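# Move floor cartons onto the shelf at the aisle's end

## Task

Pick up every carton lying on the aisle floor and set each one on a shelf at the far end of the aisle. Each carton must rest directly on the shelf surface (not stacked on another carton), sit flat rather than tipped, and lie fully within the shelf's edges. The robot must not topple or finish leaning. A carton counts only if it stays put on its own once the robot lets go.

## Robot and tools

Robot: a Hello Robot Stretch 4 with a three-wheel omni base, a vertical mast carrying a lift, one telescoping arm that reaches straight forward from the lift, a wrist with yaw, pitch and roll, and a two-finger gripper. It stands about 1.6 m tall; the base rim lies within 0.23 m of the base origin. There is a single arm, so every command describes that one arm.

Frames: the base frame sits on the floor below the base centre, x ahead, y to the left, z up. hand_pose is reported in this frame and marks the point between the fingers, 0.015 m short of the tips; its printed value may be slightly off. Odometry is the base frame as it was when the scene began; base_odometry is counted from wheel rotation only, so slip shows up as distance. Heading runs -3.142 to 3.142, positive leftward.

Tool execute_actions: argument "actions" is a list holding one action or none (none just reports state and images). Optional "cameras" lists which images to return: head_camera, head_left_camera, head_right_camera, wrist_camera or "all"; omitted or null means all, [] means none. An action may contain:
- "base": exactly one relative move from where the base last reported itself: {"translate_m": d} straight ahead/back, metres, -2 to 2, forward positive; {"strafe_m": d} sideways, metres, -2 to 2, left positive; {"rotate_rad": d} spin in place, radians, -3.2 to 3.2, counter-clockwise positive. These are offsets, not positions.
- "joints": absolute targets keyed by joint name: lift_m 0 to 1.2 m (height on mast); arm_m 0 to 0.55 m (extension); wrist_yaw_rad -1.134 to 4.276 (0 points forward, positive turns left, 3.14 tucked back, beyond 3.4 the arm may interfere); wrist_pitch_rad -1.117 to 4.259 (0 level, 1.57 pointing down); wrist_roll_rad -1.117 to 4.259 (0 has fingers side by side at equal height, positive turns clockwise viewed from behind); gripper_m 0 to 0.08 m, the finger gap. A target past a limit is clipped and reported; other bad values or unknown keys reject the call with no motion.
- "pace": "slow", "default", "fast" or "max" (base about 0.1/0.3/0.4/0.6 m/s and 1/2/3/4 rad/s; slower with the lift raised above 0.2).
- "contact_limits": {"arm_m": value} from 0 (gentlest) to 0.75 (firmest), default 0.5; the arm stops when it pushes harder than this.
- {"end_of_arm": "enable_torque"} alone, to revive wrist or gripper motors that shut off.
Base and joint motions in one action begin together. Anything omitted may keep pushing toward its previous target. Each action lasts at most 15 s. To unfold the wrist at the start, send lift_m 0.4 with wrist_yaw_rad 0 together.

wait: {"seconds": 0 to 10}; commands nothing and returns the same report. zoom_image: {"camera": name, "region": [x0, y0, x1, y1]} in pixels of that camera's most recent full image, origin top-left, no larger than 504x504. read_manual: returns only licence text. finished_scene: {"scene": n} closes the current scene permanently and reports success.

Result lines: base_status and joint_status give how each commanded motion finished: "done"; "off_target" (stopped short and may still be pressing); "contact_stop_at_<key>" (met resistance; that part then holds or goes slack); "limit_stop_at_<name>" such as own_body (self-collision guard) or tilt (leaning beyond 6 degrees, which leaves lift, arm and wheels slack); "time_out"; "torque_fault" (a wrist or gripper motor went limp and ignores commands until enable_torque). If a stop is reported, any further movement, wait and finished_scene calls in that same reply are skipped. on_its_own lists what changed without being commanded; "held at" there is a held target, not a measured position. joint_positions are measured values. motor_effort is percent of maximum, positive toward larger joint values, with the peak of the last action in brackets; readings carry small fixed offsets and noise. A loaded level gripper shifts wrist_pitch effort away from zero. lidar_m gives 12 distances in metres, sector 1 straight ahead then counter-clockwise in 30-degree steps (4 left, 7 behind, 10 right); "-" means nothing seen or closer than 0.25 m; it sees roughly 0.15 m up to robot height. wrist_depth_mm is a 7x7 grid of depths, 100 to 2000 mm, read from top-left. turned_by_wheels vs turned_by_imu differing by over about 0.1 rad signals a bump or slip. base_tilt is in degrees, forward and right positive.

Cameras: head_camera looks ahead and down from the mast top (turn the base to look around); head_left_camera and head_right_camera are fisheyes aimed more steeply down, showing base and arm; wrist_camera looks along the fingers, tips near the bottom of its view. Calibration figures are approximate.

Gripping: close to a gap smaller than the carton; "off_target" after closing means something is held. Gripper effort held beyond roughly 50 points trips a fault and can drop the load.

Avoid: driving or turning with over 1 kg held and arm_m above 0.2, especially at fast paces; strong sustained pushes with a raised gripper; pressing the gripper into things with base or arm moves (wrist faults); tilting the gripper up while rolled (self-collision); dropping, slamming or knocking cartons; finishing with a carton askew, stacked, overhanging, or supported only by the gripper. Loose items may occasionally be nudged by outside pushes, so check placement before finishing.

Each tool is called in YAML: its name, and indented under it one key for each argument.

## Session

execute_actions:
  actions: []

Scene clock: 0.00 s.
base_odometry: x=+0.000 y=+0.000 heading=+0.000 (m, m, rad; odometry frame)
turned_by_wheels: +0.000 (rad since the last result)
turned_by_imu: +0.000 (rad since the last result)
base_tilt: forward=+0.3 right=+0.5 (deg)
lidar_m: 1.30 1.58 1.61 1.62 0.86 0.76 1.06 0.92 2.13 2.13 2.38 1.32
base_status: not commanded
joint_positions: lift_m=+0.146 arm_m=+0.002 wrist_yaw_rad=+3.211 wrist_pitch_rad=+0.003 wrist_roll_rad=-0.003 gripper_m=+0.040
joint_status: not commanded
motor_effort: lift_m=+20 arm_m=+0 wrist_yaw_rad=+1 wrist_pitch_rad=-10 wrist_roll_rad=-2 gripper_m=+1 wheel_0=-1 wheel_1=-1 wheel_2=+0 (%)
hand_pose: x=-0.0456 y=+0.0725 z=+0.3233 quat_wxyz=(-0.035, -0.001, -0.002, +0.999) (m; base frame)
wrist_depth_mm: - 121 135 - - 768 723 / - 110 136 - - 768 732 / - 119 144 - - 768 732 / 139 138 1060 - - 778 732 / 232 1060 1366 1808 1618 778 732 / 931 1042 148 960 138 778 741 / 222 - - 866 - - 732
pictures: head_camera, head_left_camera, head_right_camera, wrist_camera
camera_calibration (this result's frames):
wrist_camera: T_world_to_cam=[[-0.0106667, 0.999368, 0.0339114, -0.0955398], [0.0365262, 0.0342801, -0.998745, 0.37061], [-0.999276, -0.00941462, -0.0368687, 0.119847], [0, 0, 0, 1]] pos_world=[0.105204, 0.0839032, 0.377804]
Images, in order (width x height): head_camera 420x560, head_left_camera 420x672, head_right_camera 420x672, wrist_camera 616x392.

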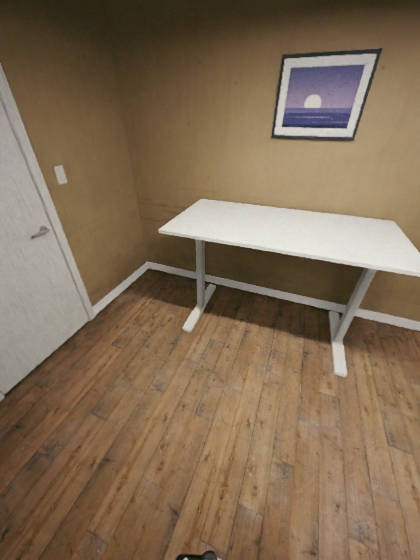

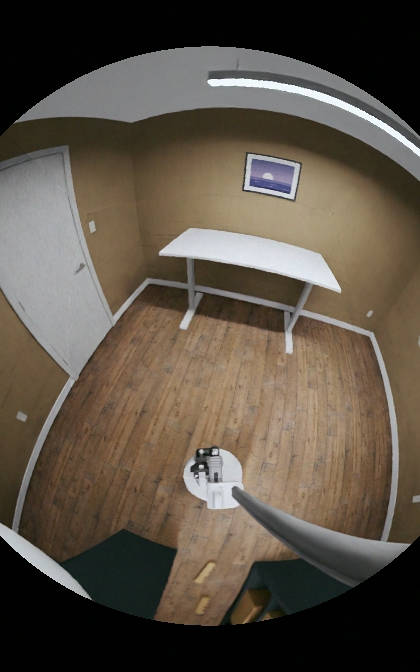

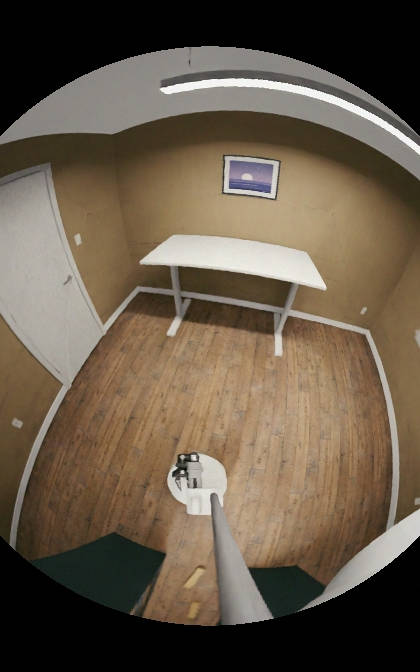

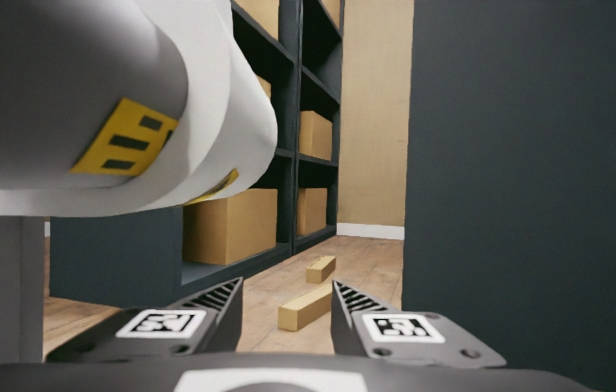

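execute_actions:
  actions:
    - {"base":{"rotate_rad":2.87},"joints":{"lift_m":0.4,"wrist_yaw_rad":0,"gripper_m":0.08,"wrist_pitch_rad":1.0}}
  cameras: ["wrist_camera","head_camera"]

Scene clock: 7.23 s.
base_odometry: x=+0.000 y=+0.000 heading=+2.869 (m, m, rad; odometry frame)
turned_by_wheels: +2.869 (rad since the last result)
turned_by_imu: +2.898 (rad since the last result)
base_tilt: forward=+0.3 right=+0.6 (deg)
lidar_m: 0.74 0.93 1.11 2.11 2.20 1.34 1.32 1.41 1.64 1.59 1.71 0.75
base_status: done
joint_positions: lift_m=+0.179 arm_m=+0.002 wrist_yaw_rad=+2.610 wrist_pitch_rad=+0.607 wrist_roll_rad=-0.003 gripper_m=+0.080
joint_status: lift_m limit_stop_at_own_body (moved +0.034 of +0.254); wrist_yaw_rad limit_stop_at_own_body (moved -0.601 of -3.211); wrist_pitch_rad limit_stop_at_own_body (moved +0.604 of +0.997); the others done
on_its_own: wrist_yaw_rad is held at +2.609, not at your +0.000, since a limit_stop_at_own_body; wrist_pitch_rad is held at +0.605, not at your +1.000, since a limit_stop_at_own_body; lift_m is slack since a limit_stop_at_own_body (your +0.400 is given up); arm_m is slack since a limit_stop_at_own_body
motor_effort: lift_m=+19(22) arm_m=+0(0) wrist_yaw_rad=+1(5) wrist_pitch_rad=-8(10) wrist_roll_rad=-2(2) gripper_m=+2(2) wheel_0=-2(8) wheel_1=-1(13) wheel_2=-3(10) (%)
hand_pose: x=+0.0664 y=+0.1640 z=+0.2364 quat_wxyz=(+0.250, -0.289, +0.077, +0.921) (m; base frame)
wrist_depth_mm: 1366 1430 1499 1576 1661 1708 1708 / 946 976 1008 1042 1078 1098 1138 / 732 741 759 788 798 820 831 / 247 251 255 621 634 634 654 / 206 208 212 500 525 530 539 / 179 130 177 191 155 455 455 / - - 167 172 135 - 413
pictures: head_camera, wrist_camera
camera_calibration (this result's frames):
wrist_camera: T_world_to_cam=[[0.531098, 0.8451, 0.0611602, -0.199949], [0.532448, -0.27672, -0.799953, 0.247593], [-0.659117, 0.457418, -0.596937, 0.262738], [0, 0, 0, 1]] pos_world=[0.147538, 0.11731, 0.36713]
Images, in order (width x height): head_camera 420x560, wrist_camera 616x392.

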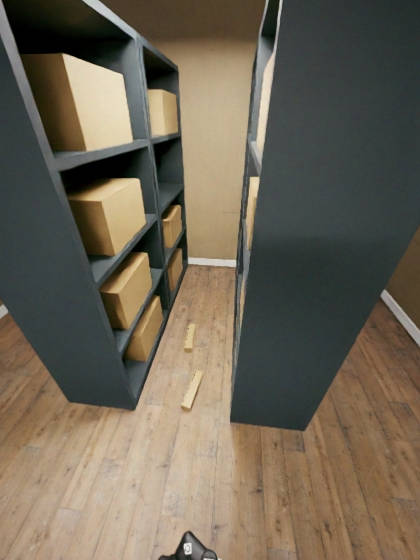

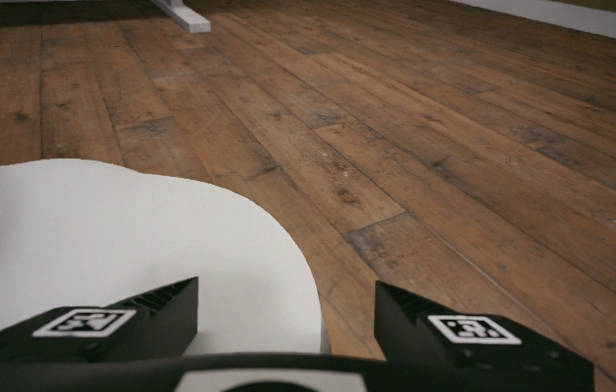

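execute_actions:
  actions:
    - {"base":{"rotate_rad":-0.07},"joints":{"lift_m":0.4}}
  cameras: []

execute_actions:
  actions:
    - {"base":{"strafe_m":0.24},"joints":{"wrist_yaw_rad":0}}
  cameras: []

execute_actions:
  actions:
    - {"base":{"translate_m":0.35},"joints":{"wrist_pitch_rad":1.0}}
  cameras: ["wrist_camera","head_camera"]

Scene clock: 16.13 s.
base_odometry: x=+0.000 y=+0.000 heading=+2.800 (m, m, rad; odometry frame)
turned_by_wheels: -0.070 (rad since the last result)
turned_by_imu: -0.072 (rad since the last result)
base_tilt: forward=+0.3 right=+0.6 (deg)
lidar_m: 0.75 0.94 1.03 2.08 2.13 1.37 1.34 1.36 1.67 1.61 1.66 0.78
base_status: done
joint_positions: lift_m=+0.400 arm_m=+0.002 wrist_yaw_rad=+2.609 wrist_pitch_rad=+0.607 wrist_roll_rad=-0.003 gripper_m=+0.080
joint_status: all done
on_its_own: wrist_yaw_rad is held at +2.609, not at your +0.000, since a limit_stop_at_own_body; wrist_pitch_rad is held at +0.605, not at your +1.000, since a limit_stop_at_own_body; arm_m is slack since a limit_stop_at_own_body
motor_effort: lift_m=+22(24) arm_m=+0(0) wrist_yaw_rad=-2(2) wrist_pitch_rad=-8(8) wrist_roll_rad=-2(2) gripper_m=+1(1) wheel_0=+2(6) wheel_1=+0(6) wheel_2=+2(5) (%)
hand_pose: x=+0.0665 y=+0.1640 z=+0.4567 quat_wxyz=(+0.250, -0.289, +0.077, +0.921) (m; base frame)
wrist_depth_mm: 1863 1983 - - - - 1756 / 1537 1576 1661 1661 1756 1756 1708 / 1182 1205 1255 1255 1281 1308 1308 / 946 976 976 991 1025 1025 1060 / 798 820 831 820 842 854 866 / 699 130 683 699 155 723 732 / - - 418 647 135 - 668
pictures: none
No camera images: the call's "cameras" was empty. Leave "cameras" out to get every camera's image.

Scene clock: 18.23 s.
base_odometry: x=-0.081 y=-0.226 heading=+2.800 (m, m, rad; odometry frame)
turned_by_wheels: +0.000 (rad since the last result)
turned_by_imu: +0.000 (rad since the last result)
base_tilt: forward=+0.3 right=+0.6 (deg)
lidar_m: 1.02 0.82 1.03 1.86 1.89 1.38 1.37 1.38 1.95 1.84 1.92 0.81
base_status: done
joint_positions: lift_m=+0.400 arm_m=+0.002 wrist_yaw_rad=+0.000 wrist_pitch_rad=+0.607 wrist_roll_rad=-0.003 gripper_m=+0.080
joint_status: all done
on_its_own: wrist_pitch_rad is held at +0.605, not at your +1.000, since a limit_stop_at_own_body; arm_m is slack since a limit_stop_at_own_body
motor_effort: lift_m=+22(22) arm_m=+0(0) wrist_yaw_rad=-1(7) wrist_pitch_rad=-7(8) wrist_roll_rad=-2(2) gripper_m=+3(1) wheel_0=-1(10) wheel_1=-1(9) wheel_2=+0(1) (%)
hand_pose: x=+0.3473 y=-0.0874 z=+0.4567 quat_wxyz=(+0.954, -0.002, +0.299, +0.001) (m; base frame)
wrist_depth_mm: 891 1118 - - 1025 496 504 / 820 1060 1618 1576 917 544 554 / 904 1008 1205 1205 976 603 603 / 654 931 946 976 707 683 676 / 715 809 788 809 778 768 778 / 691 130 683 707 156 723 723 / - - 634 647 135 - 654
pictures: none
No camera images: the call's "cameras" was empty. Leave "cameras" out to get every camera's image.

Scene clock: 20.90 s.
base_odometry: x=-0.410 y=-0.109 heading=+2.800 (m, m, rad; odometry frame)
turned_by_wheels: +0.000 (rad since the last result)
turned_by_imu: -0.002 (rad since the last result)
base_tilt: forward=+0.3 right=+0.6 (deg)
lidar_m: 0.98 0.51 0.55 1.86 1.93 2.59 2.03 1.78 1.94 1.83 0.60 0.49
base_status: done
joint_positions: lift_m=+0.400 arm_m=+0.002 wrist_yaw_rad=+0.000 wrist_pitch_rad=+1.002 wrist_roll_rad=-0.003 gripper_m=+0.080
joint_status: all done
on_its_own: arm_m is slack since a limit_stop_at_own_body
motor_effort: lift_m=+22(22) arm_m=+0(0) wrist_yaw_rad=+0(0) wrist_pitch_rad=-5(8) wrist_roll_rad=-2(2) gripper_m=+4(1) wheel_0=+1(7) wheel_1=+0(6) wheel_2=-1(10) (%)
hand_pose: x=+0.2873 y=-0.0874 z=+0.3989 quat_wxyz=(+0.877, -0.002, +0.480, +0.001) (m; base frame)
wrist_depth_mm: 691 854 842 891 732 603 591 / 654 768 778 788 699 683 263 / 654 691 676 707 661 615 287 / 615 627 621 654 634 389 353 / 574 580 569 597 591 469 480 / 544 130 535 554 155 559 564 / - - 521 525 135 - 539
pictures: head_camera, wrist_camera
camera_calibration (this result's frames):
wrist_camera: T_world_to_cam=[[-0.00323281, -0.997707, 0.0675977, -0.12491], [-0.860654, -0.0316437, -0.508205, 0.495699], [0.509179, -0.0598212, -0.858579, 0.343832], [0, 0, 0, 1]] pos_world=[0.25115, -0.0883695, 0.555568]
Images, in order (width x height): head_camera 420x560, wrist_camera 616x392.

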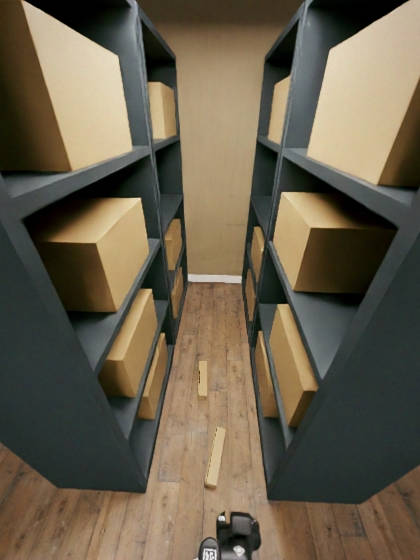

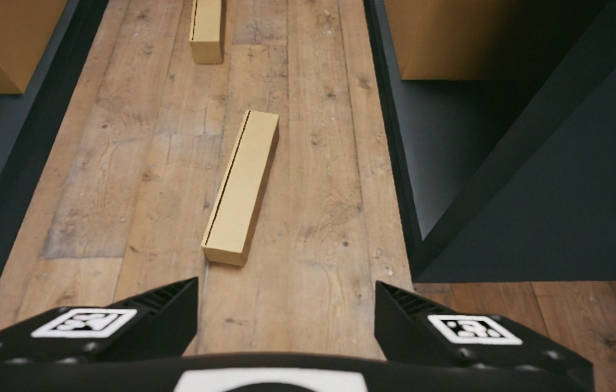

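execute_actions:
  actions:
    - {"base":{"rotate_rad":0.172},"joints":{"arm_m":0.324,"wrist_yaw_rad":-0.325,"lift_m":0.105}}
  cameras: ["wrist_camera"]

Scene clock: 28.67 s.
base_odometry: x=-0.410 y=-0.109 heading=+2.971 (m, m, rad; odometry frame)
turned_by_wheels: +0.171 (rad since the last result)
turned_by_imu: +0.172 (rad since the last result)
base_tilt: forward=+0.3 right=+0.6 (deg)
lidar_m: 0.84 0.49 0.68 1.86 2.05 1.69 2.46 1.90 1.89 1.85 0.51 0.49
base_status: done
joint_positions: lift_m=+0.105 arm_m=+0.322 wrist_yaw_rad=-0.325 wrist_pitch_rad=+1.002 wrist_roll_rad=-0.004 gripper_m=+0.080
joint_status: all done
motor_effort: lift_m=+17(20) arm_m=+9(10) wrist_yaw_rad=-1(3) wrist_pitch_rad=-4(5) wrist_roll_rad=-1(2) gripper_m=+3(2) wheel_0=-2(3) wheel_1=-2(4) wheel_2=-2(9) (%)
hand_pose: x=+0.5741 y=-0.1194 z=+0.1043 quat_wxyz=(+0.866, +0.076, +0.474, -0.141) (m; base frame)
wrist_depth_mm: 387 377 402 413 415 392 310 / 351 355 362 366 373 368 307 / 319 324 327 327 336 342 315 / 293 296 289 240 307 310 307 / 268 271 265 220 282 285 287 / 252 130 196 204 155 264 266 / - - 191 193 135 - -
pictures: wrist_camera
camera_calibration (this result's frames):
wrist_camera: T_world_to_cam=[[-0.32136, -0.94454, 0.067619, 0.0529732], [-0.825795, 0.24458, -0.508176, 0.604803], [0.463454, -0.219147, -0.858595, -0.0498143], [0, 0, 0, 1]] pos_world=[0.539554, -0.108804, 0.260994]
Images, in order (width x height): wrist_camera 616x392.

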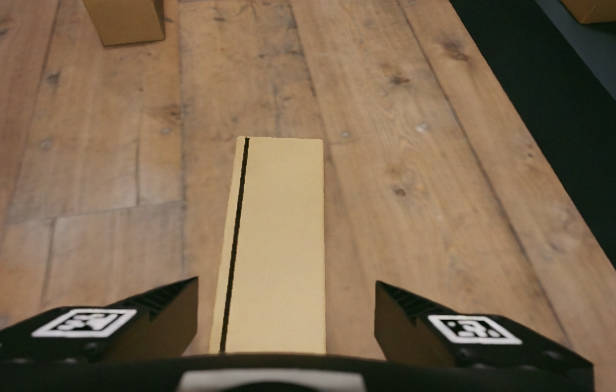

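execute_actions:
  actions:
    - {"base":{"rotate_rad":0.016}}
  cameras: []

execute_actions:
  actions:
    - {"joints":{"lift_m":0.04},"pace":"slow"}
  cameras: []

execute_actions:
  actions:
    - {"joints":{"gripper_m":0.02}}
  cameras: []

execute_actions:
  actions:
    - {"joints":{"lift_m":0.16}}
  cameras: []

execute_actions:
  actions:
    - {"base":{"rotate_rad":-0.2},"joints":{"wrist_yaw_rad":0.0}}
  cameras: []

execute_actions:
  actions:
    - {"base":{"translate_m":0.45},"joints":{"arm_m":0.545}}
  cameras: ["wrist_camera","head_camera","head_left_camera"]

Scene clock: 38.77 s.
base_odometry: x=-0.410 y=-0.109 heading=+2.987 (m, m, rad; odometry frame)
turned_by_wheels: +0.016 (rad since the last result)
turned_by_imu: +0.015 (rad since the last result)
base_tilt: forward=+0.3 right=+0.6 (deg)
lidar_m: 0.79 0.49 0.70 1.88 2.04 1.68 2.45 1.89 1.89 1.85 0.50 0.47
base_status: done
joint_positions: lift_m=+0.105 arm_m=+0.322 wrist_yaw_rad=-0.325 wrist_pitch_rad=+1.002 wrist_roll_rad=-0.004 gripper_m=+0.080
joint_status: not commanded
motor_effort: lift_m=+17(16) arm_m=+9(9) wrist_yaw_rad=-1(1) wrist_pitch_rad=-5(6) wrist_roll_rad=-2(2) gripper_m=+1(1) wheel_0=-1(1) wheel_1=+1(5) wheel_2=+1(5) (%)
hand_pose: x=+0.5741 y=-0.1194 z=+0.1043 quat_wxyz=(+0.866, +0.076, +0.474, -0.141) (m; base frame)
wrist_depth_mm: 389 377 402 410 418 402 319 / 351 355 362 366 373 375 322 / 319 324 327 259 336 340 329 / 293 294 298 237 307 310 312 / 268 272 271 218 281 285 287 / 251 130 200 202 155 263 265 / - - 241 192 135 - -
pictures: none
No camera images: the call's "cameras" was empty. Leave "cameras" out to get every camera's image.

Scene clock: 40.20 s.
base_odometry: x=-0.410 y=-0.109 heading=+2.987 (m, m, rad; odometry frame)
turned_by_wheels: +0.000 (rad since the last result)
turned_by_imu: +0.000 (rad since the last result)
base_tilt: forward=+0.3 right=+0.5 (deg)
lidar_m: 0.81 0.50 0.68 1.87 2.04 1.68 2.45 1.88 1.88 1.84 0.49 0.47
base_status: not commanded
joint_positions: lift_m=+0.040 arm_m=+0.322 wrist_yaw_rad=-0.325 wrist_pitch_rad=+1.002 wrist_roll_rad=-0.004 gripper_m=+0.080
joint_status: all done
motor_effort: lift_m=+16(16) arm_m=+9(9) wrist_yaw_rad=+0(2) wrist_pitch_rad=-5(4) wrist_roll_rad=-1(1) gripper_m=+0(2) wheel_0=-1(1) wheel_1=+1(1) wheel_2=+2(2) (%)
hand_pose: x=+0.5741 y=-0.1194 z=+0.0393 quat_wxyz=(+0.866, +0.076, +0.474, -0.141) (m; base frame)
wrist_depth_mm: 291 297 301 307 314 317 306 / 264 267 265 195 279 283 287 / 238 242 239 176 252 256 258 / 219 222 216 160 229 233 236 / 202 204 151 147 210 214 216 / 188 130 137 137 148 198 199 / - - 130 131 131 - -
pictures: none
No camera images: the call's "cameras" was empty. Leave "cameras" out to get every camera's image.

Scene clock: 41.20 s.
base_odometry: x=-0.410 y=-0.109 heading=+2.987 (m, m, rad; odometry frame)
turned_by_wheels: +0.000 (rad since the last result)
turned_by_imu: +0.000 (rad since the last result)
base_tilt: forward=+0.3 right=+0.5 (deg)
lidar_m: 0.77 0.50 0.67 1.85 2.01 1.68 2.45 1.91 1.88 1.84 0.49 0.49
base_status: not commanded
joint_positions: lift_m=+0.040 arm_m=+0.322 wrist_yaw_rad=-0.325 wrist_pitch_rad=+1.002 wrist_roll_rad=-0.004 gripper_m=+0.059
joint_status: gripper_m off_target (ended at +0.059, target +0.020)
on_its_own: gripper_m is held at +0.053, not at your +0.020, by its contact guard: the fingers met something
motor_effort: lift_m=+16(16) arm_m=+9(9) wrist_yaw_rad=+0(1) wrist_pitch_rad=-6(4) wrist_roll_rad=-2(2) gripper_m=-42(44) wheel_0=+0(0) wheel_1=+1(1) wheel_2=+2(1) (%)
hand_pose: x=+0.5741 y=-0.1194 z=+0.0393 quat_wxyz=(+0.866, +0.076, +0.474, -0.141) (m; base frame)
wrist_depth_mm: 293 297 301 307 312 319 307 / 263 267 265 195 279 283 287 / 239 242 240 176 253 254 258 / 220 222 216 160 229 233 235 / 202 204 151 148 211 213 216 / 188 163 135 137 135 197 199 / - - 128 131 - - 188
pictures: none
No camera images: the call's "cameras" was empty. Leave "cameras" out to get every camera's image.

Scene clock: 42.73 s.
base_odometry: x=-0.410 y=-0.109 heading=+2.987 (m, m, rad; odometry frame)
turned_by_wheels: +0.000 (rad since the last result)
turned_by_imu: +0.000 (rad since the last result)
base_tilt: forward=+0.3 right=+0.5 (deg)
lidar_m: 0.46 0.49 0.68 1.87 2.01 1.69 2.46 1.92 1.89 1.84 0.49 0.48
base_status: not commanded
joint_positions: lift_m=+0.160 arm_m=+0.322 wrist_yaw_rad=-0.325 wrist_pitch_rad=+1.002 wrist_roll_rad=-0.004 gripper_m=+0.059
joint_status: all done
on_its_own: gripper_m is held at +0.053, not at your +0.020, by its contact guard: the fingers met something
motor_effort: lift_m=+22(23) arm_m=+9(9) wrist_yaw_rad=-2(1) wrist_pitch_rad=-6(6) wrist_roll_rad=-2(2) gripper_m=-42(42) wheel_0=+0(0) wheel_1=+1(1) wheel_2=+1(2) (%)
hand_pose: x=+0.5740 y=-0.1194 z=+0.1588 quat_wxyz=(+0.866, +0.076, +0.474, -0.141) (m; base frame)
wrist_depth_mm: 473 410 484 492 504 415 340 / 424 421 427 195 452 424 349 / 384 392 387 176 407 404 330 / 353 355 347 161 368 375 338 / 325 329 151 148 340 343 336 / 303 220 135 137 135 319 322 / - - 128 131 - - 303
pictures: none
No camera images: the call's "cameras" was empty. Leave "cameras" out to get every camera's image.

Scene clock: 43.63 s.
base_odometry: x=-0.410 y=-0.109 heading=+2.787 (m, m, rad; odometry frame)
turned_by_wheels: -0.200 (rad since the last result)
turned_by_imu: -0.202 (rad since the last result)
base_tilt: forward=+0.3 right=+0.5 (deg)
lidar_m: 0.47 0.49 0.51 1.88 1.92 2.55 2.02 1.75 1.97 1.83 0.59 0.48
base_status: done
joint_positions: lift_m=+0.160 arm_m=+0.322 wrist_yaw_rad=+0.000 wrist_pitch_rad=+1.002 wrist_roll_rad=-0.004 gripper_m=+0.059
joint_status: all done
on_its_own: gripper_m is held at +0.053, not at your +0.020, by its contact guard: the fingers met something
motor_effort: lift_m=+22(22) arm_m=+9(9) wrist_yaw_rad=+0(2) wrist_pitch_rad=-6(7) wrist_roll_rad=-2(2) gripper_m=-43(39) wheel_0=+2(5) wheel_1=+1(1) wheel_2=+0(10) (%)
hand_pose: x=+0.6079 y=-0.0874 z=+0.1588 quat_wxyz=(+0.877, -0.001, +0.480, +0.001) (m; base frame)
wrist_depth_mm: 469 410 492 496 488 364 265 / 427 418 424 195 452 347 291 / 384 392 387 176 407 325 315 / 351 357 347 161 370 329 287 / 325 327 151 148 340 330 264 / 303 220 135 137 136 294 250 / - - 128 131 - - 232
pictures: none
No camera images: the call's "cameras" was empty. Leave "cameras" out to get every camera's image.

Scene clock: 46.60 s.
base_odometry: x=-0.832 y=+0.047 heading=+2.788 (m, m, rad; odometry frame)
turned_by_wheels: +0.000 (rad since the last result)
turned_by_imu: -0.003 (rad since the last result)
base_tilt: forward=+0.4 right=+0.6 (deg)
lidar_m: 0.70 0.49 0.34 0.31 2.00 2.55 2.94 2.25 2.03 0.25 0.26 0.33
base_status: done
joint_positions: lift_m=+0.160 arm_m=+0.543 wrist_yaw_rad=+0.000 wrist_pitch_rad=+1.002 wrist_roll_rad=-0.004 gripper_m=+0.059
joint_status: all done
on_its_own: gripper_m is held at +0.053, not at your +0.020, by its contact guard: the fingers met something
motor_effort: lift_m=+22(22) arm_m=+9(10) wrist_yaw_rad=-2(1) wrist_pitch_rad=-6(7) wrist_roll_rad=-2(2) gripper_m=-41(41) wheel_0=+1(7) wheel_1=+1(8) wheel_2=+1(11) (%)
hand_pose: x=+0.8289 y=-0.0874 z=+0.1589 quat_wxyz=(+0.877, -0.002, +0.480, +0.001) (m; base frame)
wrist_depth_mm: 473 477 488 496 473 379 382 / 424 427 424 195 430 343 200 / 384 392 384 176 397 309 206 / 351 355 345 160 364 271 223 / 324 327 151 148 340 291 203 / 301 221 135 137 135 244 236 / - - 128 131 - - 229
pictures: head_camera, head_left_camera, wrist_camera
camera_calibration (this result's frames):
wrist_camera: T_world_to_cam=[[-0.003005, -0.997707, 0.067609, -0.107103], [-0.860813, -0.0318265, -0.507925, 0.83999], [0.508913, -0.059725, -0.858744, -0.1378], [0, 0, 0, 1]] pos_world=[0.792881, -0.0883535, 0.315558]
Images, in order (width x height): head_camera 420x560, head_left_camera 420x672, wrist_camera 616x392.

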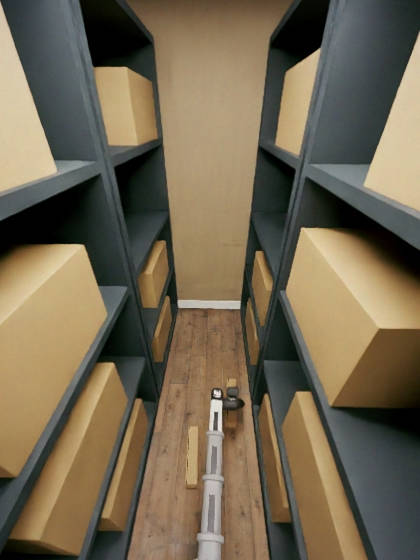

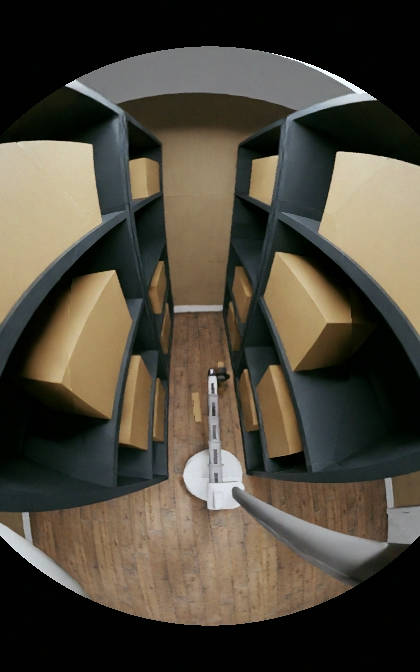

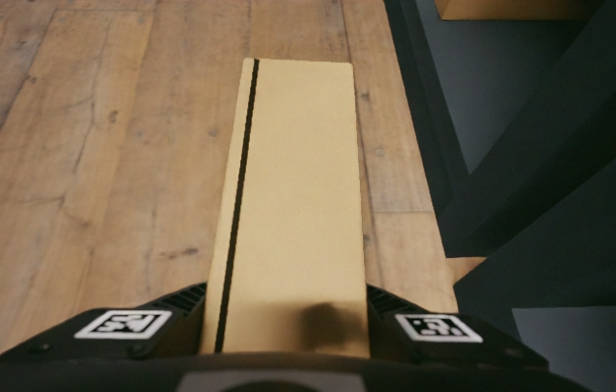

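execute_actions:
  actions:
    - {"base":{"strafe_m":0.03}}
  cameras: []

execute_actions:
  actions:
    - {"base":{"rotate_rad":0.025}}
  cameras: []

execute_actions:
  actions:
    - {"base":{"translate_m":0.17},"joints":{"lift_m":0.09}}
  cameras: []

execute_actions:
  actions:
    - {"joints":{"lift_m":0.043},"pace":"slow"}
  cameras: []

execute_actions:
  actions:
    - {"joints":{"gripper_m":0.08}}
  cameras: []

execute_actions:
  actions:
    - {"joints":{"lift_m":0.3}}
  cameras: []

execute_actions:
  actions:
    - {"base":{"translate_m":-0.2},"joints":{"arm_m":0.1,"wrist_yaw_rad":0.3}}
  cameras: ["wrist_camera","head_camera"]

Scene clock: 56.40 s.
base_odometry: x=-0.843 y=+0.019 heading=+2.788 (m, m, rad; odometry frame)
turned_by_wheels: +0.000 (rad since the last result)
turned_by_imu: -0.001 (rad since the last result)
base_tilt: forward=+0.3 right=+0.6 (deg)
lidar_m: 0.67 0.45 0.31 0.28 1.99 2.53 2.49 2.27 2.02 0.27 0.27 0.37
base_status: done
joint_positions: lift_m=+0.160 arm_m=+0.543 wrist_yaw_rad=+0.000 wrist_pitch_rad=+1.002 wrist_roll_rad=-0.004 gripper_m=+0.059
joint_status: not commanded
on_its_own: gripper_m is held at +0.053, not at your +0.020, by its contact guard: the fingers met something
motor_effort: lift_m=+21(22) arm_m=+9(9) wrist_yaw_rad=-1(2) wrist_pitch_rad=-5(5) wrist_roll_rad=-2(2) gripper_m=-42(40) wheel_0=+0(9) wheel_1=+0(6) wheel_2=+0(0) (%)
hand_pose: x=+0.8289 y=-0.0874 z=+0.1589 quat_wxyz=(+0.877, -0.002, +0.480, +0.001) (m; base frame)
wrist_depth_mm: 473 477 488 496 492 387 384 / 424 430 427 195 445 353 347 / 384 392 387 177 404 327 244 / 351 355 347 161 368 327 256 / 325 329 151 147 338 332 239 / 303 221 135 137 136 296 241 / - - 128 131 - - 232
pictures: none
No camera images: the call's "cameras" was empty. Leave "cameras" out to get every camera's image.

Scene clock: 56.97 s.
base_odometry: x=-0.843 y=+0.019 heading=+2.813 (m, m, rad; odometry frame)
turned_by_wheels: +0.025 (rad since the last result)
turned_by_imu: +0.025 (rad since the last result)
base_tilt: forward=+0.3 right=+0.5 (deg)
lidar_m: 0.69 0.45 0.29 0.28 2.02 2.59 2.96 2.28 2.02 0.27 0.29 0.38
base_status: done
joint_positions: lift_m=+0.160 arm_m=+0.543 wrist_yaw_rad=+0.000 wrist_pitch_rad=+1.002 wrist_roll_rad=-0.004 gripper_m=+0.059
joint_status: not commanded
on_its_own: gripper_m is held at +0.053, not at your +0.020, by its contact guard: the fingers met something
motor_effort: lift_m=+22(22) arm_m=+9(9) wrist_yaw_rad=+0(2) wrist_pitch_rad=-4(5) wrist_roll_rad=-2(2) gripper_m=-42(40) wheel_0=+2(7) wheel_1=+1(6) wheel_2=+1(5) (%)
hand_pose: x=+0.8289 y=-0.0874 z=+0.1589 quat_wxyz=(+0.877, -0.002, +0.480, +0.001) (m; base frame)
wrist_depth_mm: 473 480 488 496 504 392 379 / 421 427 427 195 449 377 349 / 384 387 387 176 407 377 314 / 353 357 347 160 366 359 271 / 324 329 151 148 338 338 297 / 303 220 135 137 136 317 270 / - - 128 131 - - 258
pictures: none
No camera images: the call's "cameras" was empty. Leave "cameras" out to get every camera's image.

Scene clock: 58.90 s.
base_odometry: x=-1.004 y=+0.074 heading=+2.813 (m, m, rad; odometry frame)
turned_by_wheels: +0.000 (rad since the last result)
turned_by_imu: -0.001 (rad since the last result)
base_tilt: forward=+0.3 right=+0.6 (deg)
lidar_m: 1.05 0.45 0.29 0.28 0.29 2.94 3.14 2.48 0.29 0.26 0.27 0.39
base_status: done
joint_positions: lift_m=+0.090 arm_m=+0.543 wrist_yaw_rad=+0.000 wrist_pitch_rad=+1.002 wrist_roll_rad=-0.004 gripper_m=+0.059
joint_status: all done
on_its_own: gripper_m is held at +0.053, not at your +0.020, by its contact guard: the fingers met something
motor_effort: lift_m=+17(19) arm_m=+9(9) wrist_yaw_rad=-2(1) wrist_pitch_rad=-6(7) wrist_roll_rad=-2(2) gripper_m=-44(41) wheel_0=+1(7) wheel_1=+1(7) wheel_2=-1(10) (%)
hand_pose: x=+0.8289 y=-0.0874 z=+0.0892 quat_wxyz=(+0.877, -0.002, +0.480, +0.001) (m; base frame)
wrist_depth_mm: 364 370 379 384 392 370 279 / 330 334 330 195 349 345 265 / 298 303 300 177 314 319 266 / 274 277 271 161 287 290 265 / 253 255 151 148 264 266 260 / 236 187 135 136 135 246 246 / - - 128 131 - - 236
pictures: none
No camera images: the call's "cameras" was empty. Leave "cameras" out to get every camera's image.

Scene clock: 60.17 s.
base_odometry: x=-1.004 y=+0.074 heading=+2.813 (m, m, rad; odometry frame)
turned_by_wheels: +0.000 (rad since the last result)
turned_by_imu: +0.000 (rad since the last result)
base_tilt: forward=+0.3 right=+0.5 (deg)
lidar_m: 1.03 0.43 0.30 0.27 0.30 2.94 3.13 2.50 0.29 0.26 0.27 0.38
base_status: not commanded
joint_positions: lift_m=+0.043 arm_m=+0.543 wrist_yaw_rad=+0.000 wrist_pitch_rad=+1.002 wrist_roll_rad=-0.004 gripper_m=+0.059
joint_status: all done
on_its_own: gripper_m is held at +0.053, not at your +0.020, by its contact guard: the fingers met something
motor_effort: lift_m=+16(16) arm_m=+9(9) wrist_yaw_rad=-1(0) wrist_pitch_rad=-6(6) wrist_roll_rad=-2(2) gripper_m=-41(41) wheel_0=+1(1) wheel_1=+1(1) wheel_2=-2(1) (%)
hand_pose: x=+0.8289 y=-0.0874 z=+0.0423 quat_wxyz=(+0.877, -0.002, +0.480, +0.001) (m; base frame)
wrist_depth_mm: 296 300 306 310 315 319 265 / 266 268 267 195 282 285 266 / 242 244 242 177 255 258 254 / 221 224 218 160 231 236 236 / 204 206 151 147 213 215 218 / 190 164 135 137 136 199 202 / - - 128 131 - - 190
pictures: none
No camera images: the call's "cameras" was empty. Leave "cameras" out to get every camera's image.

Scene clock: 61.10 s.
base_odometry: x=-1.004 y=+0.074 heading=+2.813 (m, m, rad; odometry frame)
turned_by_wheels: +0.000 (rad since the last result)
turned_by_imu: +0.000 (rad since the last result)
base_tilt: forward=+0.3 right=+0.6 (deg)
lidar_m: 1.02 0.46 0.29 0.28 0.30 2.92 3.15 2.49 0.28 0.26 0.29 0.40
base_status: not commanded
joint_positions: lift_m=+0.043 arm_m=+0.543 wrist_yaw_rad=+0.000 wrist_pitch_rad=+1.002 wrist_roll_rad=-0.004 gripper_m=+0.080
joint_status: all done
motor_effort: lift_m=+17(16) arm_m=+9(9) wrist_yaw_rad=-1(2) wrist_pitch_rad=-7(5) wrist_roll_rad=-1(2) gripper_m=+3(40) wheel_0=+1(0) wheel_1=+1(1) wheel_2=-2(1) (%)
hand_pose: x=+0.8289 y=-0.0874 z=+0.0423 quat_wxyz=(+0.877, -0.002, +0.480, +0.001) (m; base frame)
wrist_depth_mm: 297 300 306 310 317 319 266 / 266 270 266 198 281 286 266 / 242 245 242 179 254 258 255 / 221 224 217 163 232 235 237 / 204 207 153 150 212 216 217 / 191 130 139 139 148 199 201 / - - 132 132 132 - -
pictures: none
No camera images: the call's "cameras" was empty. Leave "cameras" out to get every camera's image.

Scene clock: 63.23 s.
base_odometry: x=-1.004 y=+0.074 heading=+2.813 (m, m, rad; odometry frame)
turned_by_wheels: +0.000 (rad since the last result)
turned_by_imu: -0.001 (rad since the last result)
base_tilt: forward=+0.3 right=+0.6 (deg)
lidar_m: 1.03 0.43 0.29 0.28 0.29 2.92 3.14 2.51 0.29 0.27 0.29 0.39
base_status: not commanded
joint_positions: lift_m=+0.300 arm_m=+0.543 wrist_yaw_rad=+0.000 wrist_pitch_rad=+1.002 wrist_roll_rad=-0.004 gripper_m=+0.080
joint_status: all done
motor_effort: lift_m=+22(21) arm_m=+9(9) wrist_yaw_rad=-1(2) wrist_pitch_rad=-6(6) wrist_roll_rad=-2(2) gripper_m=-1(4) wheel_0=+1(1) wheel_1=+1(1) wheel_2=-2(1) (%)
hand_pose: x=+0.8289 y=-0.0874 z=+0.2988 quat_wxyz=(+0.877, -0.002, +0.480, +0.001) (m; base frame)
wrist_depth_mm: 647 699 715 723 683 407 296 / 603 627 634 640 621 407 293 / 559 564 574 580 574 407 298 / 508 517 517 530 525 404 347 / 469 473 480 477 488 413 413 / 442 130 439 402 155 382 384 / - - 424 427 135 - 366
pictures: none
No camera images: the call's "cameras" was empty. Leave "cameras" out to get every camera's image.

Scene clock: 65.63 s.
base_odometry: x=-0.814 y=+0.009 heading=+2.813 (m, m, rad; odometry frame)
turned_by_wheels: +0.000 (rad since the last result)
turned_by_imu: +0.000 (rad since the last result)
base_tilt: forward=+0.3 right=+0.6 (deg)
lidar_m: 1.05 0.43 0.30 0.27 1.91 2.61 2.91 2.28 1.96 0.27 0.29 0.40
base_status: done
joint_positions: lift_m=+0.300 arm_m=+0.102 wrist_yaw_rad=+0.300 wrist_pitch_rad=+1.002 wrist_roll_rad=-0.003 gripper_m=+0.080
joint_status: all done
motor_effort: lift_m=+22(22) arm_m=-9(9) wrist_yaw_rad=+1(6) wrist_pitch_rad=-6(7) wrist_roll_rad=-2(2) gripper_m=+1(1) wheel_0=-1(7) wheel_1=-1(2) wheel_2=+2(9) (%)
hand_pose: x=+0.4078 y=-0.0497 z=+0.2988 quat_wxyz=(+0.867, -0.073, +0.475, +0.132) (m; base frame)
wrist_depth_mm: 452 603 707 715 707 741 530 / 469 597 634 640 640 654 535 / 469 564 564 574 585 591 484 / 492 517 466 530 539 539 442 / 469 473 436 488 492 500 410 / 442 130 442 452 155 455 387 / - - 427 430 135 - 343
pictures: head_camera, wrist_camera
camera_calibration (this result's frames):
wrist_camera: T_world_to_cam=[[0.291636, -0.95414, 0.0675641, -0.198161], [-0.813141, -0.284498, -0.507802, 0.517697], [0.503736, 0.0931544, -0.85882, 0.208718], [0, 0, 0, 1]] pos_world=[0.373612, -0.0612324, 0.455527]
Images, in order (width x height): head_camera 420x560, wrist_camera 616x392.

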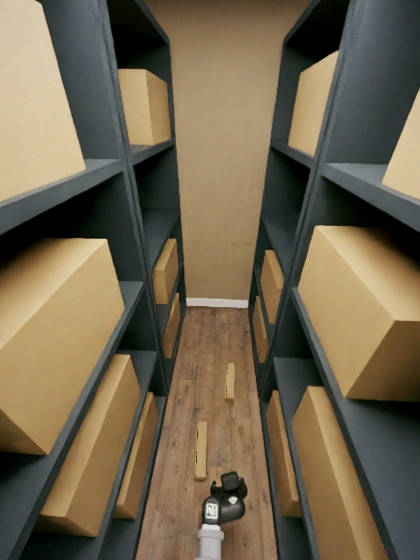

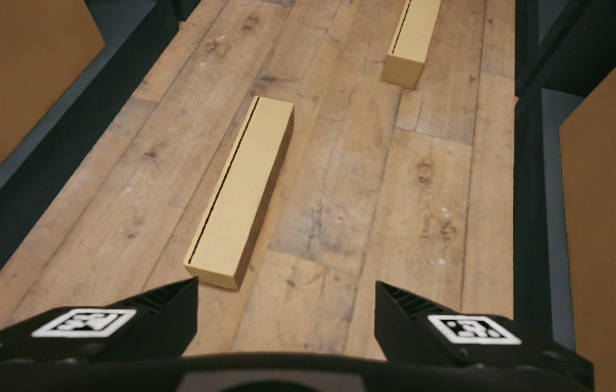

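execute_actions:
  actions:
    - {"base":{"rotate_rad":0.302},"joints":{"arm_m":0.343,"wrist_yaw_rad":-0.23,"lift_m":0.105}}
  cameras: ["wrist_camera"]

Scene clock: 72.67 s.
base_odometry: x=-0.814 y=+0.009 heading=+3.115 (m, m, rad; odometry frame)
turned_by_wheels: +0.302 (rad since the last result)
turned_by_imu: +0.303 (rad since the last result)
base_tilt: forward=+0.3 right=+0.6 (deg)
lidar_m: 0.61 0.34 0.28 0.29 2.22 2.08 2.85 2.14 0.27 0.25 0.33 0.59
base_status: done
joint_positions: lift_m=+0.105 arm_m=+0.341 wrist_yaw_rad=-0.230 wrist_pitch_rad=+1.002 wrist_roll_rad=-0.004 gripper_m=+0.080
joint_status: all done
motor_effort: lift_m=+17(20) arm_m=+9(10) wrist_yaw_rad=-2(4) wrist_pitch_rad=-5(5) wrist_roll_rad=-2(3) gripper_m=+3(2) wheel_0=-2(4) wheel_1=-2(7) wheel_2=-1(10) (%)
hand_pose: x=+0.6040 y=-0.1112 z=+0.1043 quat_wxyz=(+0.872, +0.054, +0.477, -0.100) (m; base frame)
wrist_depth_mm: 355 394 404 410 415 357 427 / 345 355 362 366 373 377 382 / 319 322 327 260 336 342 345 / 291 297 293 237 307 310 314 / 270 272 270 216 279 286 287 / 251 130 200 202 155 263 265 / - - 239 192 135 - -
pictures: wrist_camera
camera_calibration (this result's frames):
wrist_camera: T_world_to_cam=[[-0.230323, -0.970763, 0.0676102, 0.0124405], [-0.845271, 0.165157, -0.508174, 0.630471], [0.48215, -0.174193, -0.858597, -0.0681952], [0, 0, 0, 1]] pos_world=[0.568664, -0.103929, 0.260995]
Images, in order (width x height): wrist_camera 616x392.

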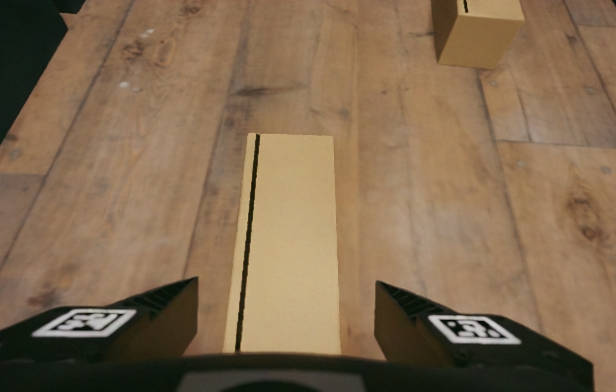

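execute_actions:
  actions:
    - {"joints":{"lift_m":0.04},"pace":"slow"}
  cameras: []

execute_actions:
  actions:
    - {"joints":{"gripper_m":0.02}}
  cameras: []

execute_actions:
  actions:
    - {"joints":{"lift_m":0.15}}
  cameras: []

execute_actions:
  actions:
    - {"base":{"rotate_rad":-0.302},"joints":{"lift_m":0.5,"wrist_yaw_rad":0.3}}
  cameras: []

execute_actions:
  actions:
    - {"base":{"translate_m":0.6},"joints":{"arm_m":0.5,"lift_m":1.13}}
  cameras: ["wrist_camera","head_camera","head_left_camera"]

Scene clock: 82.70 s.
base_odometry: x=-0.814 y=+0.009 heading=+3.115 (m, m, rad; odometry frame)
turned_by_wheels: +0.000 (rad since the last result)
turned_by_imu: -0.001 (rad since the last result)
base_tilt: forward=+0.3 right=+0.5 (deg)
lidar_m: 0.59 0.34 0.28 0.30 2.20 2.10 2.89 2.15 0.27 0.28 0.33 0.61
base_status: not commanded
joint_positions: lift_m=+0.040 arm_m=+0.341 wrist_yaw_rad=-0.230 wrist_pitch_rad=+1.002 wrist_roll_rad=-0.004 gripper_m=+0.080
joint_status: all done
motor_effort: lift_m=+16(17) arm_m=+9(9) wrist_yaw_rad=-1(0) wrist_pitch_rad=-5(6) wrist_roll_rad=-2(2) gripper_m=+0(3) wheel_0=-2(2) wheel_1=-2(2) wheel_2=-2(2) (%)
hand_pose: x=+0.6040 y=-0.1112 z=+0.0393 quat_wxyz=(+0.872, +0.054, +0.477, -0.100) (m; base frame)
wrist_depth_mm: 293 297 303 307 312 317 324 / 263 266 264 194 279 283 286 / 239 242 236 176 252 255 257 / 219 221 165 161 229 233 235 / 202 205 149 147 211 213 216 / 189 130 137 137 148 196 198 / - - 130 130 131 - -
pictures: none
No camera images: the call's "cameras" was empty. Leave "cameras" out to get every camera's image.

Scene clock: 83.70 s.
base_odometry: x=-0.814 y=+0.009 heading=+3.115 (m, m, rad; odometry frame)
turned_by_wheels: +0.000 (rad since the last result)
turned_by_imu: +0.000 (rad since the last result)
base_tilt: forward=+0.3 right=+0.5 (deg)
lidar_m: 0.59 0.33 0.28 0.29 2.18 2.11 2.88 2.13 0.27 0.27 0.33 0.62
base_status: not commanded
joint_positions: lift_m=+0.040 arm_m=+0.341 wrist_yaw_rad=-0.230 wrist_pitch_rad=+1.002 wrist_roll_rad=-0.004 gripper_m=+0.059
joint_status: gripper_m off_target (ended at +0.059, target +0.020)
on_its_own: gripper_m is held at +0.053, not at your +0.020, by its contact guard: the fingers met something
motor_effort: lift_m=+16(17) arm_m=+9(9) wrist_yaw_rad=-1(1) wrist_pitch_rad=-6(6) wrist_roll_rad=-2(2) gripper_m=-41(44) wheel_0=-2(2) wheel_1=-2(1) wheel_2=-2(1) (%)
hand_pose: x=+0.6040 y=-0.1112 z=+0.0393 quat_wxyz=(+0.872, +0.054, +0.477, -0.100) (m; base frame)
wrist_depth_mm: 291 296 303 307 314 319 322 / 263 266 265 195 278 283 285 / 238 242 236 176 252 254 257 / 219 222 216 160 230 233 235 / 202 204 151 147 211 213 216 / 187 126 135 137 135 197 199 / - - 128 131 - - 188
pictures: none
No camera images: the call's "cameras" was empty. Leave "cameras" out to get every camera's image.

Scene clock: 85.20 s.
base_odometry: x=-0.814 y=+0.009 heading=+3.115 (m, m, rad; odometry frame)
turned_by_wheels: +0.000 (rad since the last result)
turned_by_imu: +0.000 (rad since the last result)
base_tilt: forward=+0.3 right=+0.6 (deg)
lidar_m: 0.45 0.32 0.28 0.31 2.20 2.11 2.88 2.15 0.27 0.26 0.34 0.62
base_status: not commanded
joint_positions: lift_m=+0.150 arm_m=+0.341 wrist_yaw_rad=-0.230 wrist_pitch_rad=+1.002 wrist_roll_rad=-0.004 gripper_m=+0.059
joint_status: all done
on_its_own: gripper_m is held at +0.053, not at your +0.020, by its contact guard: the fingers met something
motor_effort: lift_m=+22(23) arm_m=+9(9) wrist_yaw_rad=+0(1) wrist_pitch_rad=-5(5) wrist_roll_rad=-2(2) gripper_m=-41(42) wheel_0=-2(2) wheel_1=-2(2) wheel_2=-1(2) (%)
hand_pose: x=+0.6040 y=-0.1112 z=+0.1488 quat_wxyz=(+0.871, +0.054, +0.477, -0.100) (m; base frame)
wrist_depth_mm: 357 459 473 480 477 421 496 / 359 415 413 195 433 424 445 / 359 379 370 176 392 399 402 / 336 345 336 160 357 364 368 / 314 317 151 147 327 332 338 / 293 126 135 136 135 309 310 / - - 128 131 - - 293
pictures: none
No camera images: the call's "cameras" was empty. Leave "cameras" out to get every camera's image.

Scene clock: 87.63 s.
base_odometry: x=-0.814 y=+0.009 heading=+2.813 (m, m, rad; odometry frame)
turned_by_wheels: -0.302 (rad since the last result)
turned_by_imu: -0.305 (rad since the last result)
base_tilt: forward=+0.3 right=+0.5 (deg)
lidar_m: 0.51 0.43 0.30 0.29 1.93 2.60 2.90 2.25 1.98 0.28 0.26 0.39
base_status: done
joint_positions: lift_m=+0.500 arm_m=+0.341 wrist_yaw_rad=+0.300 wrist_pitch_rad=+1.002 wrist_roll_rad=-0.003 gripper_m=+0.059
joint_status: all done
on_its_own: gripper_m is held at +0.053, not at your +0.020, by its contact guard: the fingers met something
motor_effort: lift_m=+22(24) arm_m=+9(9) wrist_yaw_rad=-1(5) wrist_pitch_rad=-6(6) wrist_roll_rad=-2(2) gripper_m=-41(41) wheel_0=+2(6) wheel_1=+0(7) wheel_2=+4(10) (%)
hand_pose: x=+0.6477 y=-0.0497 z=+0.4988 quat_wxyz=(+0.867, -0.073, +0.475, +0.132) (m; base frame)
wrist_depth_mm: 439 732 904 1042 1042 1008 559 / 492 788 831 195 946 878 603 / 609 676 788 176 842 768 455 / 654 707 723 160 759 715 410 / 554 683 151 147 691 580 462 / 554 126 135 136 135 585 394 / - - 128 131 - - 357
pictures: none
No camera images: the call's "cameras" was empty. Leave "cameras" out to get every camera's image.

Scene clock: 91.13 s.
base_odometry: x=-1.382 y=+0.203 heading=+2.813 (m, m, rad; odometry frame)
turned_by_wheels: +0.000 (rad since the last result)
turned_by_imu: -0.003 (rad since the last result)
base_tilt: forward=+0.2 right=+0.6 (deg)
lidar_m: 0.64 0.46 0.31 0.29 0.31 0.44 3.59 0.42 0.30 0.27 0.29 0.38
base_status: done
joint_positions: lift_m=+1.130 arm_m=+0.498 wrist_yaw_rad=+0.300 wrist_pitch_rad=+1.002 wrist_roll_rad=-0.003 gripper_m=+0.059
joint_status: all done
on_its_own: gripper_m is held at +0.053, not at your +0.020, by its contact guard: the fingers met something
motor_effort: lift_m=+22(23) arm_m=+9(10) wrist_yaw_rad=+0(1) wrist_pitch_rad=-6(8) wrist_roll_rad=-2(2) gripper_m=-42(41) wheel_0=+1(7) wheel_1=+1(7) wheel_2=+1(9) (%)
hand_pose: x=+0.8047 y=-0.0497 z=+1.1288 quat_wxyz=(+0.867, -0.073, +0.475, +0.132) (m; base frame)
wrist_depth_mm: 459 621 609 564 525 496 449 / 741 723 707 194 603 559 439 / 591 820 831 176 715 627 404 / 559 768 904 160 866 723 375 / 569 809 151 147 1025 798 723 / 585 126 135 136 135 768 750 / - - 128 131 - - 307
pictures: head_camera, head_left_camera, wrist_camera
camera_calibration (this result's frames):
wrist_camera: T_world_to_cam=[[0.291882, -0.954063, 0.0675973, -0.370189], [-0.813033, -0.284719, -0.507851, 1.26187], [0.503767, 0.0932737, -0.858789, 0.721539], [0, 0, 0, 1]] pos_world=[0.770502, -0.0612076, 1.28551]
Images, in order (width x height): head_camera 420x560, head_left_camera 420x672, wrist_camera 616x392.

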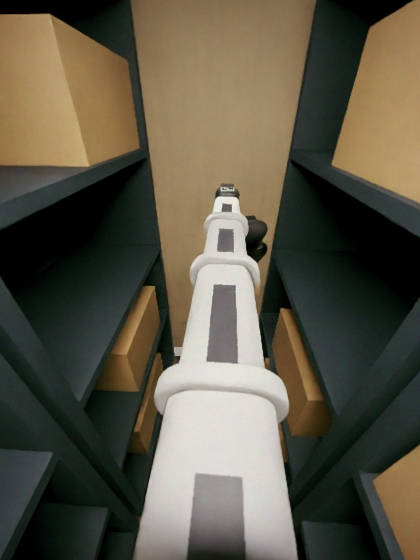

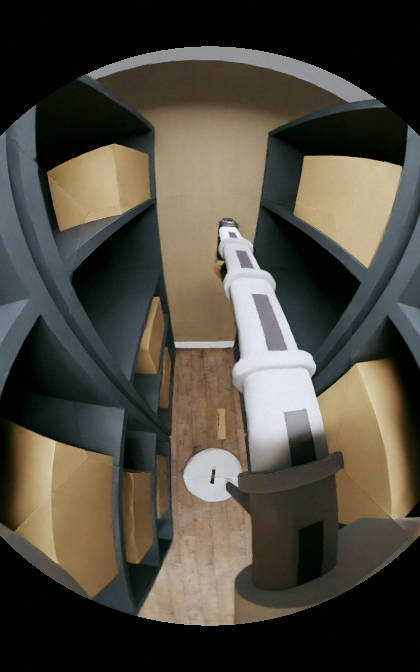

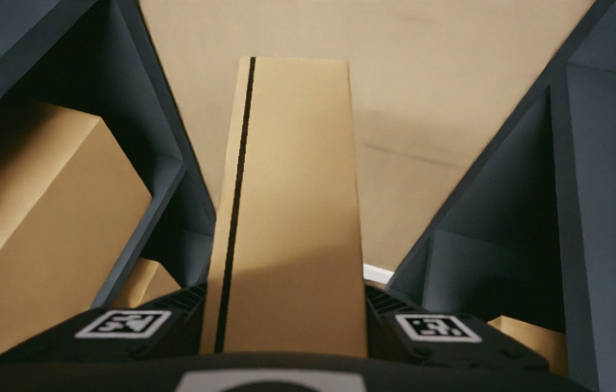

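execute_actions:
  actions:
    - {"base":{"translate_m":0.03},"joints":{"arm_m":0.545,"lift_m":1.06,"wrist_yaw_rad":0.45}}
  cameras: []

execute_actions:
  actions:
    - {"base":{"rotate_rad":-0.27},"pace":"slow"}
  cameras: ["wrist_camera"]

Scene clock: 97.57 s.
base_odometry: x=-1.411 y=+0.212 heading=+2.813 (m, m, rad; odometry frame)
turned_by_wheels: +0.000 (rad since the last result)
turned_by_imu: -0.001 (rad since the last result)
base_tilt: forward=+0.3 right=+0.6 (deg)
lidar_m: 0.68 0.44 0.29 0.29 0.30 0.42 3.61 0.40 0.29 0.27 0.28 0.36
base_status: done
joint_positions: lift_m=+1.060 arm_m=+0.543 wrist_yaw_rad=+0.450 wrist_pitch_rad=+1.002 wrist_roll_rad=-0.004 gripper_m=+0.059
joint_status: all done
on_its_own: gripper_m is held at +0.053, not at your +0.020, by its contact guard: the fingers met something
motor_effort: lift_m=+17(21) arm_m=+9(10) wrist_yaw_rad=+1(5) wrist_pitch_rad=-6(8) wrist_roll_rad=-2(2) gripper_m=-42(41) wheel_0=+2(5) wheel_1=+1(8) wheel_2=+0(10) (%)
hand_pose: x=+0.8555 y=-0.0289 z=+1.0592 quat_wxyz=(+0.855, -0.109, +0.468, +0.197) (m; base frame)
wrist_depth_mm: 634 569 559 492 439 397 366 / 564 691 640 195 504 449 407 / 512 768 741 176 585 517 466 / 504 683 788 160 691 603 496 / 544 732 151 147 866 699 549 / 569 126 135 137 135 691 668 / - - 128 130 - - 654
pictures: none
No camera images: the call's "cameras" was empty. Leave "cameras" out to get every camera's image.

Scene clock: 98.90 s.
base_odometry: x=-1.411 y=+0.212 heading=+2.544 (m, m, rad; odometry frame)
turned_by_wheels: -0.270 (rad since the last result)
turned_by_imu: -0.273 (rad since the last result)
base_tilt: forward=+0.3 right=+0.6 (deg)
lidar_m: 0.52 0.70 0.36 0.27 0.29 0.34 0.64 0.61 0.33 0.28 0.26 0.28
base_status: done
joint_positions: lift_m=+1.060 arm_m=+0.543 wrist_yaw_rad=+0.450 wrist_pitch_rad=+1.002 wrist_roll_rad=-0.004 gripper_m=+0.059
joint_status: not commanded
on_its_own: gripper_m is held at +0.053, not at your +0.020, by its contact guard: the fingers met something
motor_effort: lift_m=+17(17) arm_m=+9(9) wrist_yaw_rad=-1(1) wrist_pitch_rad=-6(6) wrist_roll_rad=-2(2) gripper_m=-41(40) wheel_0=+1(10) wheel_1=+1(7) wheel_2=+3(8) (%)
hand_pose: x=+0.8555 y=-0.0289 z=+1.0592 quat_wxyz=(+0.855, -0.109, +0.468, +0.196) (m; base frame)
wrist_depth_mm: 585 559 530 508 357 364 368 / 707 661 609 195 320 322 327 / 809 809 715 176 287 291 296 / 946 1025 878 160 263 265 268 / 1182 1229 151 147 240 244 247 / 891 126 135 137 135 226 227 / - - 127 131 - - 216
pictures: wrist_camera
camera_calibration (this result's frames):
wrist_camera: T_world_to_cam=[[0.431058, -0.899788, 0.0676097, -0.478053], [-0.761433, -0.402933, -0.507804, 1.22619], [0.484158, 0.167413, -0.858815, 0.653161], [0, 0, 0, 1]] pos_world=[0.823493, -0.0454233, 1.21593]
Images, in order (width x height): wrist_camera 616x392.

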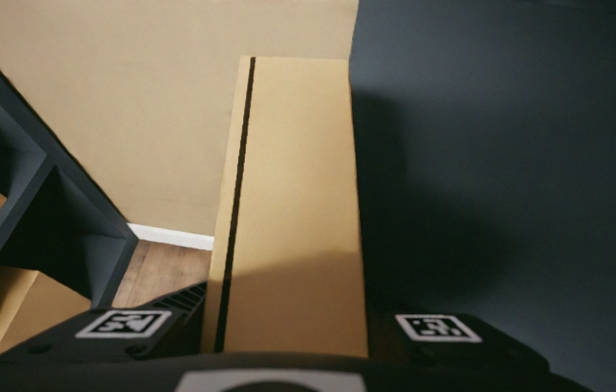

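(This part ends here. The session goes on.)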